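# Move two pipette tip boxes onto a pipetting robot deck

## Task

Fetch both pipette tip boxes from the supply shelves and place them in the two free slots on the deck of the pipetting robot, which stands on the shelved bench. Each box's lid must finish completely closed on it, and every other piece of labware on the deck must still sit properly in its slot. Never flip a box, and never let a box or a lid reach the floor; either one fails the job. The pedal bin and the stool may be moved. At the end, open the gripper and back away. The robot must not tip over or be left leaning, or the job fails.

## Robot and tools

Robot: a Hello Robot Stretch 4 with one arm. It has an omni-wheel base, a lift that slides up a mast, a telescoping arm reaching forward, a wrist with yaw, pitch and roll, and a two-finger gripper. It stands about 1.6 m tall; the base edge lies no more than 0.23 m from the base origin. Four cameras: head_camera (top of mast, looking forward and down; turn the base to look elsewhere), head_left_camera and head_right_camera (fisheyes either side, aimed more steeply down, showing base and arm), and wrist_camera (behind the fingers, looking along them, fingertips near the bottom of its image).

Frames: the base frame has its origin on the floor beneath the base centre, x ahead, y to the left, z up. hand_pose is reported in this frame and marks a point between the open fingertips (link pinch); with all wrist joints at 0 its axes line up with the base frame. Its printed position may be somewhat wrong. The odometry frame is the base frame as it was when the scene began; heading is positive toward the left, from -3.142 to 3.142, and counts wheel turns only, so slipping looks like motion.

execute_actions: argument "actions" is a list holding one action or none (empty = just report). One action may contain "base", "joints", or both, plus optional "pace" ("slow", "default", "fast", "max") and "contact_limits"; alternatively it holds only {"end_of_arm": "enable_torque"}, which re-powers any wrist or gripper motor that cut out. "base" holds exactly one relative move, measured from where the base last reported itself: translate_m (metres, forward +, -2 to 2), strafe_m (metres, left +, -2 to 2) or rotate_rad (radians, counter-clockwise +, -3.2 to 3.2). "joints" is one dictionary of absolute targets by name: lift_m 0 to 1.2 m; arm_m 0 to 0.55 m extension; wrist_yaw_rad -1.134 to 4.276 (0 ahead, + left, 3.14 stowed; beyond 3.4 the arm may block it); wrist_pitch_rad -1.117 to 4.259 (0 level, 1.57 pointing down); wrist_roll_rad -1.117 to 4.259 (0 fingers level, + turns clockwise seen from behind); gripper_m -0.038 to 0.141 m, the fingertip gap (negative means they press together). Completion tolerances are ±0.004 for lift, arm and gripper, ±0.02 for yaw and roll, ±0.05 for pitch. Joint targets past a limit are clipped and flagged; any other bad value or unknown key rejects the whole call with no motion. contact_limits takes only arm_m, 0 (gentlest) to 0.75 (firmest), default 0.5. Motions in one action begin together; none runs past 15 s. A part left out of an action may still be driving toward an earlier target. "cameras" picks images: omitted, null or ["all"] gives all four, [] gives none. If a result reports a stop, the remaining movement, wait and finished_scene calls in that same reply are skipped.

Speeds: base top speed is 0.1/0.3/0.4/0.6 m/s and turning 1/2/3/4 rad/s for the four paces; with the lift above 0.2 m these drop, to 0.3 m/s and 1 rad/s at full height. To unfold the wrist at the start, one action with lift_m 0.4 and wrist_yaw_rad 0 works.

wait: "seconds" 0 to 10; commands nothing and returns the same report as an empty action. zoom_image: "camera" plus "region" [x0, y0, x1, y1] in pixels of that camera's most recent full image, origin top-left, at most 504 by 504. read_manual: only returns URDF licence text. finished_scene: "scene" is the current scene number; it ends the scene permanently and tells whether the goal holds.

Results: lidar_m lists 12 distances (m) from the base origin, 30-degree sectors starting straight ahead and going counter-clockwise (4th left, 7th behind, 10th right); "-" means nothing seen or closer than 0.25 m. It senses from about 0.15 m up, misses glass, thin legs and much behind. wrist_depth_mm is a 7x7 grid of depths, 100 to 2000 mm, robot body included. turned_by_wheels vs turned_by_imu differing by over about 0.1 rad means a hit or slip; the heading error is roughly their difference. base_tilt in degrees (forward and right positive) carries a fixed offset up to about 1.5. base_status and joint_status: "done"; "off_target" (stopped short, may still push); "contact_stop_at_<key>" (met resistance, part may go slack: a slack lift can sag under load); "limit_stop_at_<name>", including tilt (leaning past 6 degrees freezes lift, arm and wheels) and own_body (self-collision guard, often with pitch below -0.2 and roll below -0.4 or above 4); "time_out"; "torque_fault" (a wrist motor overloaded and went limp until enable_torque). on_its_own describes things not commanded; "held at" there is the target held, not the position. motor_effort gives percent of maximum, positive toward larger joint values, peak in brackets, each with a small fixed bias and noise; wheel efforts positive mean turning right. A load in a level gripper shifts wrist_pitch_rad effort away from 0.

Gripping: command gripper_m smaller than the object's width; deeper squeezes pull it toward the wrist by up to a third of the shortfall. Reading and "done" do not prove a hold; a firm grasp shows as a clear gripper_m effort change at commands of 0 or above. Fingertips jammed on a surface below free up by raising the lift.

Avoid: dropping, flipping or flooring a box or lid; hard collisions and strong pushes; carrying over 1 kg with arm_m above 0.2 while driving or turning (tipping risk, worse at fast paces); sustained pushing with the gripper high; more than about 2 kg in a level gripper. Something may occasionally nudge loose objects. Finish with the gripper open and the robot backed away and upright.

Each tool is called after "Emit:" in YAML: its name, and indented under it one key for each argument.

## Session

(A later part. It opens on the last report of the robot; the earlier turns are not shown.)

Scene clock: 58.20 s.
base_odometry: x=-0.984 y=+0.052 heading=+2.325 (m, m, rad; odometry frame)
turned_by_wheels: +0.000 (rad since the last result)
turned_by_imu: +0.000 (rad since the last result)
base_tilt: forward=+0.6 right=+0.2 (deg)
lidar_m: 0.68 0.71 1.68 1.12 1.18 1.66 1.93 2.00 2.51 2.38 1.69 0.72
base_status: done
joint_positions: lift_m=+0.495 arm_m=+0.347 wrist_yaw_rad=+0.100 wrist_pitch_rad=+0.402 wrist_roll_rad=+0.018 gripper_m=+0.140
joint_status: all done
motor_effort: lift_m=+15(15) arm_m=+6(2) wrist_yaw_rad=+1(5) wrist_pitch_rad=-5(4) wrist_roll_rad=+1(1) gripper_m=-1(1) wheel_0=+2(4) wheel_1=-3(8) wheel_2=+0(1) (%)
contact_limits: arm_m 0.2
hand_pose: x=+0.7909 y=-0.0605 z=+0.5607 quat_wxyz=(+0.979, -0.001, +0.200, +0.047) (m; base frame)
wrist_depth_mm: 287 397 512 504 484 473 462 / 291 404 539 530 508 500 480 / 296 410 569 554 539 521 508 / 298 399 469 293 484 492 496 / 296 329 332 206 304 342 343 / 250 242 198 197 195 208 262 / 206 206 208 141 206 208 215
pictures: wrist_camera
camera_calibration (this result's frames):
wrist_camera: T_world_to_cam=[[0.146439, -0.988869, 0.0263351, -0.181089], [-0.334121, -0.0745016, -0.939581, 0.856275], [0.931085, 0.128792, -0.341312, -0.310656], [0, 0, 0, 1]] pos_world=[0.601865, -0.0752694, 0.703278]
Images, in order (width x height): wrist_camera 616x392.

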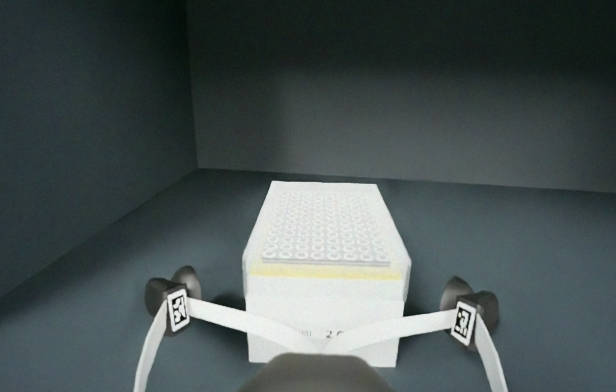

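Emit:
execute_actions:
  actions:
    - {"joints":{"lift_m":0.49,"gripper_m":0.04}}
  cameras: []

Emit:
execute_actions:
  actions:
    - {"joints":{"lift_m":0.53},"pace":"slow"}
  cameras: ["wrist_camera"]

Emit:
execute_actions:
  actions:
    - {"base":{"translate_m":-0.472},"joints":{"arm_m":0.05}}
  cameras: []

Emit:
execute_actions:
  actions:
    - {"base":{"rotate_rad":1.555},"joints":{"wrist_yaw_rad":-0.008,"lift_m":0.76},"pace":"slow"}
  cameras: []

Emit:
execute_actions:
  actions:
    - {"base":{"translate_m":0.46},"joints":{"arm_m":0.18}}
  cameras: ["wrist_camera"]

Scene clock: 65.43 s.
base_odometry: x=-0.984 y=+0.052 heading=+2.325 (m, m, rad; odometry frame)
turned_by_wheels: +0.000 (rad since the last result)
turned_by_imu: +0.001 (rad since the last result)
base_tilt: forward=+0.7 right=+0.2 (deg)
lidar_m: 0.68 0.72 1.68 1.11 1.19 1.66 1.95 1.99 2.48 2.38 1.69 0.71
base_status: not commanded
joint_positions: lift_m=+0.490 arm_m=+0.347 wrist_yaw_rad=+0.100 wrist_pitch_rad=+0.403 wrist_roll_rad=+0.018 gripper_m=+0.040
joint_status: all done
motor_effort: lift_m=+14(14) arm_m=+6(5) wrist_yaw_rad=+1(1) wrist_pitch_rad=-9(10) wrist_roll_rad=+2(1) gripper_m=-16(15) wheel_0=+2(2) wheel_1=-3(3) wheel_2=+0(0) (%)
hand_pose: x=+0.7907 y=-0.0605 z=+0.5554 quat_wxyz=(+0.979, -0.001, +0.200, +0.047) (m; base frame)
wrist_depth_mm: 286 397 512 500 488 477 466 / 291 402 539 530 508 492 484 / 297 410 569 559 539 517 508 / 301 397 449 270 466 469 480 / 294 315 304 184 223 329 329 / 240 244 183 182 182 251 251 / 199 197 194 187 189 172 206
pictures: none
No camera images: the call's "cameras" was empty. Leave "cameras" out to get every camera's image.

Scene clock: 66.60 s.
base_odometry: x=-0.984 y=+0.052 heading=+2.325 (m, m, rad; odometry frame)
turned_by_wheels: +0.000 (rad since the last result)
turned_by_imu: +0.000 (rad since the last result)
base_tilt: forward=+0.5 right=+0.1 (deg)
lidar_m: 0.69 0.70 1.67 1.11 1.17 1.65 1.95 1.99 2.48 2.39 1.68 0.72
base_status: not commanded
joint_positions: lift_m=+0.530 arm_m=+0.347 wrist_yaw_rad=+0.100 wrist_pitch_rad=+0.404 wrist_roll_rad=+0.018 gripper_m=+0.040
joint_status: all done
motor_effort: lift_m=+25(26) arm_m=+5(5) wrist_yaw_rad=+1(1) wrist_pitch_rad=-9(10) wrist_roll_rad=+1(2) gripper_m=-14(15) wheel_0=+2(2) wheel_1=-4(4) wheel_2=+0(0) (%)
hand_pose: x=+0.7907 y=-0.0605 z=+0.5944 quat_wxyz=(+0.979, -0.001, +0.201, +0.047) (m; base frame)
wrist_depth_mm: 287 397 512 500 484 469 462 / 291 402 539 525 512 492 480 / 297 413 569 554 544 521 504 / 298 418 559 270 549 539 525 / 303 377 377 184 224 407 410 / 286 303 184 182 182 314 314 / 247 245 241 187 213 171 263
pictures: wrist_camera
camera_calibration (this result's frames):
wrist_camera: T_world_to_cam=[[0.146438, -0.988871, 0.0262574, -0.181934], [-0.335678, -0.0746425, -0.939015, 0.888782], [0.930525, 0.128693, -0.342872, -0.297611], [0, 0, 0, 1]] pos_world=[0.601921, -0.0752683, 0.737315]
Images, in order (width x height): wrist_camera 616x392.

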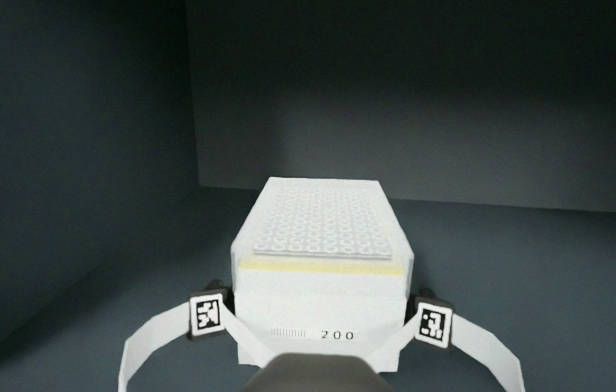

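Scene clock: 69.67 s.
base_odometry: x=-0.661 y=-0.292 heading=+2.324 (m, m, rad; odometry frame)
turned_by_wheels: +0.000 (rad since the last result)
turned_by_imu: +0.001 (rad since the last result)
base_tilt: forward=+0.7 right=+0.1 (deg)
lidar_m: 0.56 1.71 1.16 1.12 1.15 2.19 1.45 1.51 2.10 2.38 2.31 1.22
base_status: done
joint_positions: lift_m=+0.530 arm_m=+0.051 wrist_yaw_rad=+0.100 wrist_pitch_rad=+0.404 wrist_roll_rad=+0.018 gripper_m=+0.040
joint_status: all done
motor_effort: lift_m=+25(25) arm_m=-5(8) wrist_yaw_rad=+1(0) wrist_pitch_rad=-11(9) wrist_roll_rad=+1(1) gripper_m=-15(16) wheel_0=-3(7) wheel_1=-2(7) wheel_2=+1(11) (%)
hand_pose: x=+0.4944 y=-0.0605 z=+0.5944 quat_wxyz=(+0.979, -0.001, +0.201, +0.047) (m; base frame)
wrist_depth_mm: 1308 1308 1229 1182 1160 1138 1008 / 1397 1366 1308 1229 1205 1182 1008 / 1499 1430 1397 991 1008 1060 946 / 1576 1499 1464 268 1336 1281 931 / 1430 1397 1366 185 224 1182 976 / 1078 1098 184 182 182 1025 991 / 904 904 891 187 530 171 946
pictures: none
No camera images: the call's "cameras" was empty. Leave "cameras" out to get every camera's image.

Scene clock: 72.50 s.
base_odometry: x=-0.661 y=-0.292 heading=-2.405 (m, m, rad; odometry frame)
turned_by_wheels: +1.554 (rad since the last result)
turned_by_imu: +1.571 (rad since the last result)
base_tilt: forward=+0.6 right=+0.1 (deg)
lidar_m: 0.54 1.15 2.17 1.47 1.53 2.11 2.38 2.35 1.22 1.15 1.72 1.16
base_status: done
joint_positions: lift_m=+0.760 arm_m=+0.051 wrist_yaw_rad=-0.008 wrist_pitch_rad=+0.404 wrist_roll_rad=+0.018 gripper_m=+0.040
joint_status: all done
motor_effort: lift_m=+25(26) arm_m=-5(5) wrist_yaw_rad=+0(3) wrist_pitch_rad=-9(9) wrist_roll_rad=+1(1) gripper_m=-15(16) wheel_0=-4(6) wheel_1=-4(2) wheel_2=-4(7) (%)
hand_pose: x=+0.4864 y=-0.0895 z=+0.8244 quat_wxyz=(+0.980, +0.009, +0.200, -0.006) (m; base frame)
wrist_depth_mm: 1464 1430 1430 1464 1397 1366 1430 / 1537 1499 1464 1464 1464 1464 1464 / 960 904 878 891 960 1042 1537 / 1708 1708 1661 270 891 1537 1618 / 1756 1756 1708 183 224 1708 1756 / 1336 1464 183 182 182 1366 1464 / 1160 1160 1160 187 661 172 1229
pictures: none
No camera images: the call's "cameras" was empty. Leave "cameras" out to get every camera's image.

Scene clock: 75.53 s.
base_odometry: x=-1.002 y=-0.602 heading=-2.405 (m, m, rad; odometry frame)
turned_by_wheels: +0.000 (rad since the last result)
turned_by_imu: +0.000 (rad since the last result)
base_tilt: forward=+0.7 right=+0.1 (deg)
lidar_m: 0.63 0.68 0.95 1.75 1.55 2.12 2.88 2.39 1.21 1.18 0.93 0.67
base_status: done
joint_positions: lift_m=+0.760 arm_m=+0.179 wrist_yaw_rad=-0.008 wrist_pitch_rad=+0.404 wrist_roll_rad=+0.018 gripper_m=+0.040
joint_status: all done
motor_effort: lift_m=+25(25) arm_m=+5(5) wrist_yaw_rad=+0(2) wrist_pitch_rad=-10(10) wrist_roll_rad=+0(2) gripper_m=-13(15) wheel_0=+2(6) wheel_1=+3(7) wheel_2=-2(12) (%)
hand_pose: x=+0.6147 y=-0.0895 z=+0.8245 quat_wxyz=(+0.980, +0.009, +0.200, -0.006) (m; base frame)
wrist_depth_mm: 931 931 917 917 904 904 445 / 976 960 946 931 946 931 466 / 820 946 535 866 878 544 488 / 462 407 384 270 508 517 512 / 347 351 347 184 223 392 410 / 303 307 184 182 182 314 317 / 1118 355 351 188 240 171 343
pictures: wrist_camera
camera_calibration (this result's frames):
wrist_camera: T_world_to_cam=[[0.0391921, -0.998887, 0.0262512, -0.125833], [-0.341843, -0.0380895, -0.938985, 1.05054], [0.93894, 0.027827, -0.342955, -0.065322], [0, 0, 0, 1]] pos_world=[0.425385, -0.0838602, 0.967343]
Images, in order (width x height): wrist_camera 616x392.

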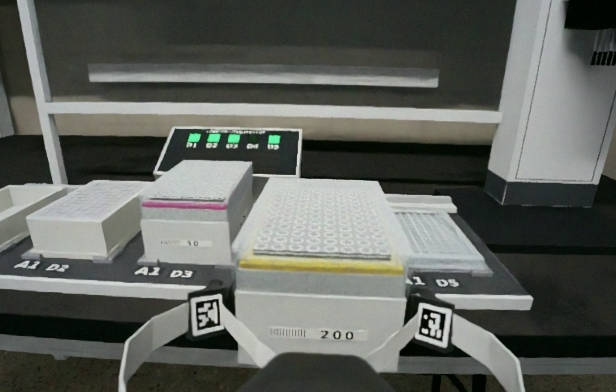

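Emit:
execute_actions:
  actions:
    - {"base":{"strafe_m":-0.004},"joints":{"arm_m":0.333,"lift_m":0.745,"wrist_yaw_rad":0.015},"pace":"slow"}
  cameras: []

Emit:
execute_actions:
  actions:
    - {"joints":{"lift_m":0.737},"pace":"slow"}
  cameras: ["wrist_camera"]

Emit:
zoom_image:
  camera: "wrist_camera"
  region: [120, 200, 480, 392]

Scene clock: 80.13 s.
base_odometry: x=-1.005 y=-0.599 heading=-2.405 (m, m, rad; odometry frame)
turned_by_wheels: +0.000 (rad since the last result)
turned_by_imu: +0.001 (rad since the last result)
base_tilt: forward=+0.7 right=+0.1 (deg)
lidar_m: 0.66 0.68 0.95 1.75 1.54 2.11 2.88 2.40 1.20 1.19 1.71 0.68
base_status: done
joint_positions: lift_m=+0.745 arm_m=+0.332 wrist_yaw_rad=+0.015 wrist_pitch_rad=+0.404 wrist_roll_rad=+0.018 gripper_m=+0.040
joint_status: all done
motor_effort: lift_m=+15(23) arm_m=+5(5) wrist_yaw_rad=+1(3) wrist_pitch_rad=-9(10) wrist_roll_rad=+2(1) gripper_m=-15(13) wheel_0=+2(7) wheel_1=-4(7) wheel_2=+0(3) (%)
hand_pose: x=+0.7696 y=-0.0834 z=+0.8103 quat_wxyz=(+0.980, +0.007, +0.201, +0.006) (m; base frame)
wrist_depth_mm: 798 809 788 778 778 768 750 / 831 759 759 809 798 798 788 / 768 404 394 723 809 759 574 / 517 351 351 271 539 549 418 / 247 216 258 183 223 345 359 / 195 191 184 182 182 274 273 / 205 203 211 187 195 172 225
pictures: none
No camera images: the call's "cameras" was empty. Leave "cameras" out to get every camera's image.

Scene clock: 80.83 s.
base_odometry: x=-1.005 y=-0.599 heading=-2.405 (m, m, rad; odometry frame)
turned_by_wheels: +0.000 (rad since the last result)
turned_by_imu: +0.000 (rad since the last result)
base_tilt: forward=+0.6 right=+0.1 (deg)
lidar_m: 0.65 0.69 0.95 1.74 1.56 2.10 2.88 2.38 1.18 1.17 1.73 0.68
base_status: not commanded
joint_positions: lift_m=+0.737 arm_m=+0.332 wrist_yaw_rad=+0.015 wrist_pitch_rad=+0.404 wrist_roll_rad=+0.018 gripper_m=+0.040
joint_status: all done
motor_effort: lift_m=+15(14) arm_m=+5(5) wrist_yaw_rad=+1(1) wrist_pitch_rad=-10(9) wrist_roll_rad=+1(2) gripper_m=-16(16) wheel_0=+2(3) wheel_1=-4(4) wheel_2=+0(0) (%)
hand_pose: x=+0.7696 y=-0.0834 z=+0.8023 quat_wxyz=(+0.980, +0.007, +0.201, +0.006) (m; base frame)
wrist_depth_mm: 809 809 788 778 778 768 759 / 842 768 768 741 741 798 798 / 831 741 392 842 798 798 723 / 492 286 343 271 521 525 415 / 204 202 244 185 222 342 345 / 195 191 184 182 182 262 262 / 203 200 200 187 191 172 215
pictures: wrist_camera
camera_calibration (this result's frames):
wrist_camera: T_world_to_cam=[[0.0620206, -0.99773, 0.0262517, -0.142728], [-0.34087, -0.0458952, -0.938989, 1.08152], [0.938062, 0.0492883, -0.342943, -0.216108], [0, 0, 0, 1]] pos_world=[0.580231, -0.0821159, 0.945166]
Images, in order (width x height): wrist_camera 616x392.

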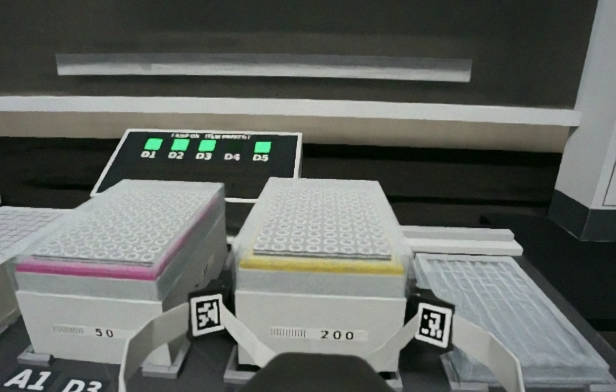

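Region (120, 200, 480, 392) of wrist_camera's 616x392 image, scaled by 1.400; it fills the top 269 rows of this view, and the rest is white.

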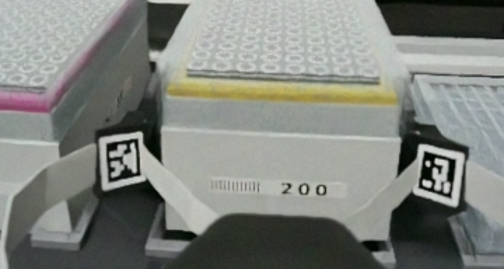

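Emit:
execute_actions:
  actions:
    - {"base":{"strafe_m":0.003},"pace":"slow"}
  cameras: []

Emit:
execute_actions:
  actions:
    - {"base":{"translate_m":0.002},"pace":"slow"}
  cameras: ["wrist_camera"]

Emit:
execute_actions:
  actions:
    - {"joints":{"lift_m":0.728},"pace":"slow"}
  cameras: ["wrist_camera"]

Scene clock: 82.50 s.
base_odometry: x=-1.003 y=-0.601 heading=-2.405 (m, m, rad; odometry frame)
turned_by_wheels: +0.000 (rad since the last result)
turned_by_imu: +0.000 (rad since the last result)
base_tilt: forward=+0.6 right=+0.2 (deg)
lidar_m: 0.65 0.68 0.95 1.75 1.55 2.09 2.87 2.41 1.21 1.18 0.96 0.69
base_status: done
joint_positions: lift_m=+0.737 arm_m=+0.332 wrist_yaw_rad=+0.015 wrist_pitch_rad=+0.404 wrist_roll_rad=+0.018 gripper_m=+0.040
joint_status: not commanded
motor_effort: lift_m=+15(15) arm_m=+5(5) wrist_yaw_rad=+1(1) wrist_pitch_rad=-11(10) wrist_roll_rad=+1(1) gripper_m=-16(15) wheel_0=-3(6) wheel_1=+4(6) wheel_2=+0(0) (%)
hand_pose: x=+0.7696 y=-0.0834 z=+0.8023 quat_wxyz=(+0.980, +0.007, +0.201, +0.006) (m; base frame)
wrist_depth_mm: 809 798 798 788 778 768 759 / 831 759 759 750 741 788 788 / 831 741 392 854 788 798 732 / 488 343 343 270 517 525 421 / 211 201 239 183 223 340 345 / 195 191 183 182 182 262 262 / 203 199 202 187 191 172 215
pictures: none
No camera images: the call's "cameras" was empty. Leave "cameras" out to get every camera's image.

Scene clock: 83.07 s.
base_odometry: x=-1.004 y=-0.602 heading=-2.405 (m, m, rad; odometry frame)
turned_by_wheels: +0.000 (rad since the last result)
turned_by_imu: +0.000 (rad since the last result)
base_tilt: forward=+0.7 right=+0.2 (deg)
lidar_m: 0.66 0.69 0.95 1.71 1.54 2.09 2.86 2.43 1.21 1.17 0.95 0.67
base_status: done
joint_positions: lift_m=+0.737 arm_m=+0.332 wrist_yaw_rad=+0.015 wrist_pitch_rad=+0.404 wrist_roll_rad=+0.018 gripper_m=+0.040
joint_status: not commanded
motor_effort: lift_m=+15(15) arm_m=+5(5) wrist_yaw_rad=+1(1) wrist_pitch_rad=-10(9) wrist_roll_rad=+1(1) gripper_m=-15(15) wheel_0=+2(4) wheel_1=+3(3) wheel_2=-4(11) (%)
hand_pose: x=+0.7696 y=-0.0834 z=+0.8023 quat_wxyz=(+0.980, +0.007, +0.201, +0.006) (m; base frame)
wrist_depth_mm: 809 798 798 768 759 768 759 / 831 768 759 741 741 788 788 / 842 750 392 842 798 809 778 / 488 342 342 270 521 525 424 / 206 201 239 183 224 336 345 / 193 189 183 182 182 263 260 / 201 198 200 187 190 172 215
pictures: wrist_camera
camera_calibration (this result's frames):
wrist_camera: T_world_to_cam=[[0.0620248, -0.997729, 0.0262517, -0.142731], [-0.34087, -0.0458967, -0.938989, 1.08152], [0.938062, 0.0492923, -0.342943, -0.216127], [0, 0, 0, 1]] pos_world=[0.580253, -0.0821156, 0.945166]
Images, in order (width x height): wrist_camera 616x392.

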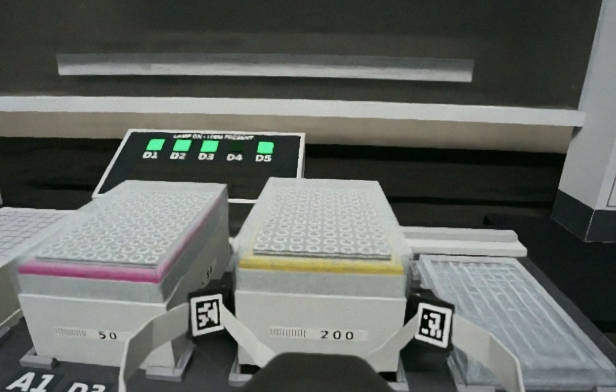

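Scene clock: 83.77 s.
base_odometry: x=-1.004 y=-0.602 heading=-2.405 (m, m, rad; odometry frame)
turned_by_wheels: +0.000 (rad since the last result)
turned_by_imu: +0.000 (rad since the last result)
base_tilt: forward=+0.7 right=+0.1 (deg)
lidar_m: 0.65 0.66 0.95 1.75 1.55 2.11 2.87 2.40 1.21 1.20 0.94 0.67
base_status: not commanded
joint_positions: lift_m=+0.728 arm_m=+0.332 wrist_yaw_rad=+0.015 wrist_pitch_rad=+0.403 wrist_roll_rad=+0.018 gripper_m=+0.040
joint_status: all done
motor_effort: lift_m=+14(14) arm_m=+5(5) wrist_yaw_rad=+1(1) wrist_pitch_rad=-9(9) wrist_roll_rad=+1(1) gripper_m=-14(13) wheel_0=+2(2) wheel_1=+3(3) wheel_2=-3(3) (%)
hand_pose: x=+0.7697 y=-0.0834 z=+0.7934 quat_wxyz=(+0.980, +0.007, +0.200, +0.006) (m; base frame)
wrist_depth_mm: 809 798 778 778 768 768 759 / 831 820 820 741 741 788 788 / 788 392 379 741 831 820 809 / 469 259 336 267 496 500 410 / 189 192 254 185 223 324 327 / 191 187 183 182 182 249 248 / 194 192 192 187 186 169 204
pictures: wrist_camera
camera_calibration (this result's frames):
wrist_camera: T_world_to_cam=[[0.0620136, -0.99773, 0.0262699, -0.142507], [-0.340503, -0.0458907, -0.939123, 1.07303], [0.938196, 0.0492934, -0.342576, -0.219607], [0, 0, 0, 1]] pos_world=[0.580243, -0.0821158, 0.936221]
Images, in order (width x height): wrist_camera 616x392.

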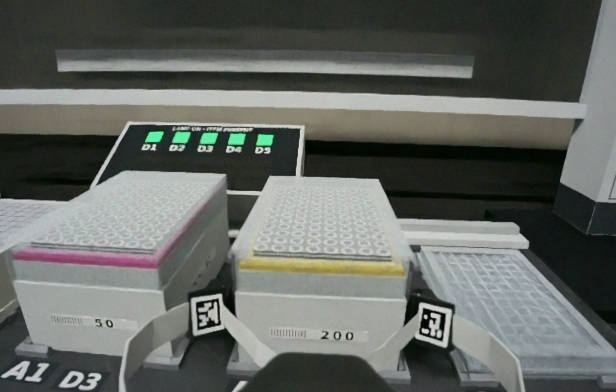

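Clean. Loosen first, then release.

Emit:
execute_actions:
  actions:
    - {"joints":{"gripper_m":0.055},"pace":"slow"}
  cameras: []

Emit:
execute_actions:
  actions:
    - {"joints":{"gripper_m":0.095,"arm_m":0.325},"pace":"slow"}
  cameras: ["wrist_camera"]

Emit:
execute_actions:
  actions:
    - {"joints":{"arm_m":0.1}}
  cameras: ["wrist_camera"]

Scene clock: 85.53 s.
base_odometry: x=-1.004 y=-0.602 heading=-2.405 (m, m, rad; odometry frame)
turned_by_wheels: +0.000 (rad since the last result)
turned_by_imu: +0.000 (rad since the last result)
base_tilt: forward=+0.7 right=+0.1 (deg)
lidar_m: 0.66 0.67 0.96 1.73 1.55 2.08 2.87 2.42 1.21 1.18 0.96 0.67
base_status: not commanded
joint_positions: lift_m=+0.728 arm_m=+0.332 wrist_yaw_rad=+0.013 wrist_pitch_rad=+0.404 wrist_roll_rad=+0.018 gripper_m=+0.055
joint_status: all done
motor_effort: lift_m=+14(14) arm_m=+5(5) wrist_yaw_rad=+6(7) wrist_pitch_rad=-10(11) wrist_roll_rad=+1(2) gripper_m=-10(14) wheel_0=+2(2) wheel_1=+3(3) wheel_2=-3(3) (%)
hand_pose: x=+0.7694 y=-0.0839 z=+0.7932 quat_wxyz=(+0.980, +0.007, +0.201, +0.005) (m; base frame)
wrist_depth_mm: 788 788 778 778 768 759 750 / 842 820 831 732 741 788 778 / 809 392 379 741 831 831 798 / 466 259 334 266 488 500 410 / 189 193 255 187 289 325 329 / 192 189 186 183 182 249 248 / 195 190 193 189 188 193 204
pictures: none
No camera images: the call's "cameras" was empty. Leave "cameras" out to get every camera's image.

Scene clock: 87.40 s.
base_odometry: x=-1.004 y=-0.602 heading=-2.405 (m, m, rad; odometry frame)
turned_by_wheels: +0.000 (rad since the last result)
turned_by_imu: +0.000 (rad since the last result)
base_tilt: forward=+0.6 right=+0.1 (deg)
lidar_m: 0.65 0.68 0.94 1.74 1.55 2.08 2.87 2.41 1.21 1.19 0.95 0.67
base_status: not commanded
joint_positions: lift_m=+0.728 arm_m=+0.326 wrist_yaw_rad=+0.015 wrist_pitch_rad=+0.402 wrist_roll_rad=+0.018 gripper_m=+0.095
joint_status: all done
motor_effort: lift_m=+14(14) arm_m=-4(6) wrist_yaw_rad=+2(6) wrist_pitch_rad=-4(10) wrist_roll_rad=+1(1) gripper_m=-2(11) wheel_0=+2(2) wheel_1=+3(3) wheel_2=-3(3) (%)
hand_pose: x=+0.7635 y=-0.0835 z=+0.7938 quat_wxyz=(+0.980, +0.007, +0.200, +0.005) (m; base frame)
wrist_depth_mm: 809 798 788 788 778 768 759 / 831 842 759 750 741 798 798 / 798 402 384 750 831 831 798 / 469 263 343 270 500 504 413 / 195 195 235 191 290 327 329 / 200 195 189 189 187 250 250 / 197 196 198 141 194 195 206
pictures: wrist_camera
camera_calibration (this result's frames):
wrist_camera: T_world_to_cam=[[0.0616779, -0.997748, 0.0263409, -0.142012], [-0.339102, -0.0457689, -0.939636, 1.07065], [0.938726, 0.0490225, -0.341161, -0.215217], [0, 0, 0, 1]] pos_world=[0.573848, -0.0821394, 0.936335]
Images, in order (width x height): wrist_camera 616x392.

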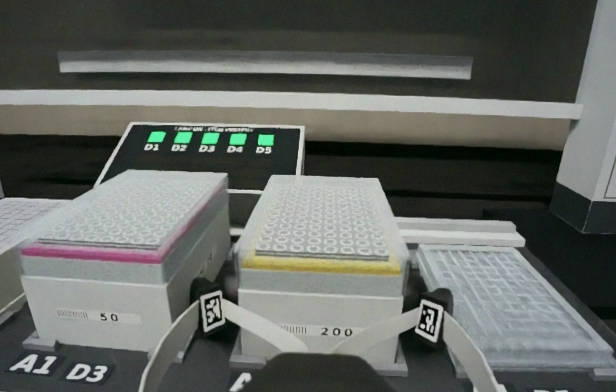

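Scene clock: 89.20 s.
base_odometry: x=-1.004 y=-0.602 heading=-2.405 (m, m, rad; odometry frame)
turned_by_wheels: +0.000 (rad since the last result)
turned_by_imu: +0.000 (rad since the last result)
base_tilt: forward=+0.7 right=+0.2 (deg)
lidar_m: 0.64 0.67 0.94 1.73 1.55 2.07 2.86 2.41 1.20 1.20 0.96 0.68
base_status: not commanded
joint_positions: lift_m=+0.728 arm_m=+0.101 wrist_yaw_rad=+0.015 wrist_pitch_rad=+0.402 wrist_roll_rad=+0.018 gripper_m=+0.095
joint_status: all done
motor_effort: lift_m=+14(14) arm_m=-5(6) wrist_yaw_rad=+1(2) wrist_pitch_rad=-5(5) wrist_roll_rad=+2(1) gripper_m=-1(1) wheel_0=+2(2) wheel_1=+3(3) wheel_2=-4(4) (%)
hand_pose: x=+0.5385 y=-0.0834 z=+0.7937 quat_wxyz=(+0.980, +0.007, +0.200, +0.006) (m; base frame)
wrist_depth_mm: 991 1008 991 976 976 960 508 / 1060 1042 960 1025 946 591 530 / 809 820 469 554 878 621 559 / 418 410 407 402 462 473 480 / 379 359 364 353 351 355 355 / 1308 1182 198 976 216 399 402 / 1160 1138 1160 141 1205 1160 1182
pictures: wrist_camera
camera_calibration (this result's frames):
wrist_camera: T_world_to_cam=[[0.0619257, -0.997734, 0.026325, -0.128192], [-0.339407, -0.0458548, -0.939521, 0.994356], [0.938599, 0.0492456, -0.341478, -0.00375891], [0, 0, 0, 1]] pos_world=[0.348958, -0.0821208, 0.93631]
Images, in order (width x height): wrist_camera 616x392.

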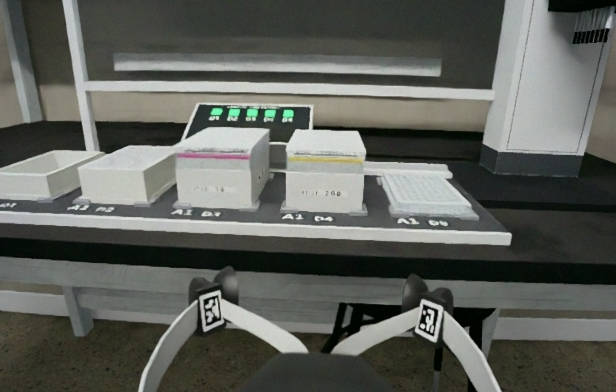

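Emit:
execute_actions:
  actions:
    - {"base":{"translate_m":-0.25},"joints":{"arm_m":0},"pace":"fast"}
  cameras: []

Emit:
finished_scene:
  scene: 2

Scene clock: 91.70 s.
base_odometry: x=-0.819 y=-0.434 heading=-2.405 (m, m, rad; odometry frame)
turned_by_wheels: +0.000 (rad since the last result)
turned_by_imu: +0.001 (rad since the last result)
base_tilt: forward=+0.6 right=+0.0 (deg)
lidar_m: 0.90 0.95 2.18 1.49 1.52 2.10 2.61 2.33 1.20 1.17 1.73 0.93
base_status: done
joint_positions: lift_m=+0.728 arm_m=+0.001 wrist_yaw_rad=+0.015 wrist_pitch_rad=+0.402 wrist_roll_rad=+0.018 gripper_m=+0.095
joint_status: all done
motor_effort: lift_m=+15(14) arm_m=-5(5) wrist_yaw_rad=+1(0) wrist_pitch_rad=-4(5) wrist_roll_rad=+2(1) gripper_m=-3(3) wheel_0=-1(8) wheel_1=-2(7) wheel_2=-1(16) (%)
hand_pose: x=+0.4386 y=-0.0835 z=+0.7937 quat_wxyz=(+0.980, +0.007, +0.200, +0.006) (m; base frame)
wrist_depth_mm: 1336 1308 1308 1308 1281 820 1255 / 1397 1397 1366 1281 1336 878 1336 / 820 732 732 723 809 854 1366 / 1537 1537 1499 732 723 715 715 / 1618 1618 1576 1537 1537 1576 1160 / 1397 1430 198 1430 216 1430 891 / 1118 1138 1160 141 1182 1138 991
pictures: none
No camera images: the call's "cameras" was empty. Leave "cameras" out to get every camera's image.

The scene is finished: the task was done.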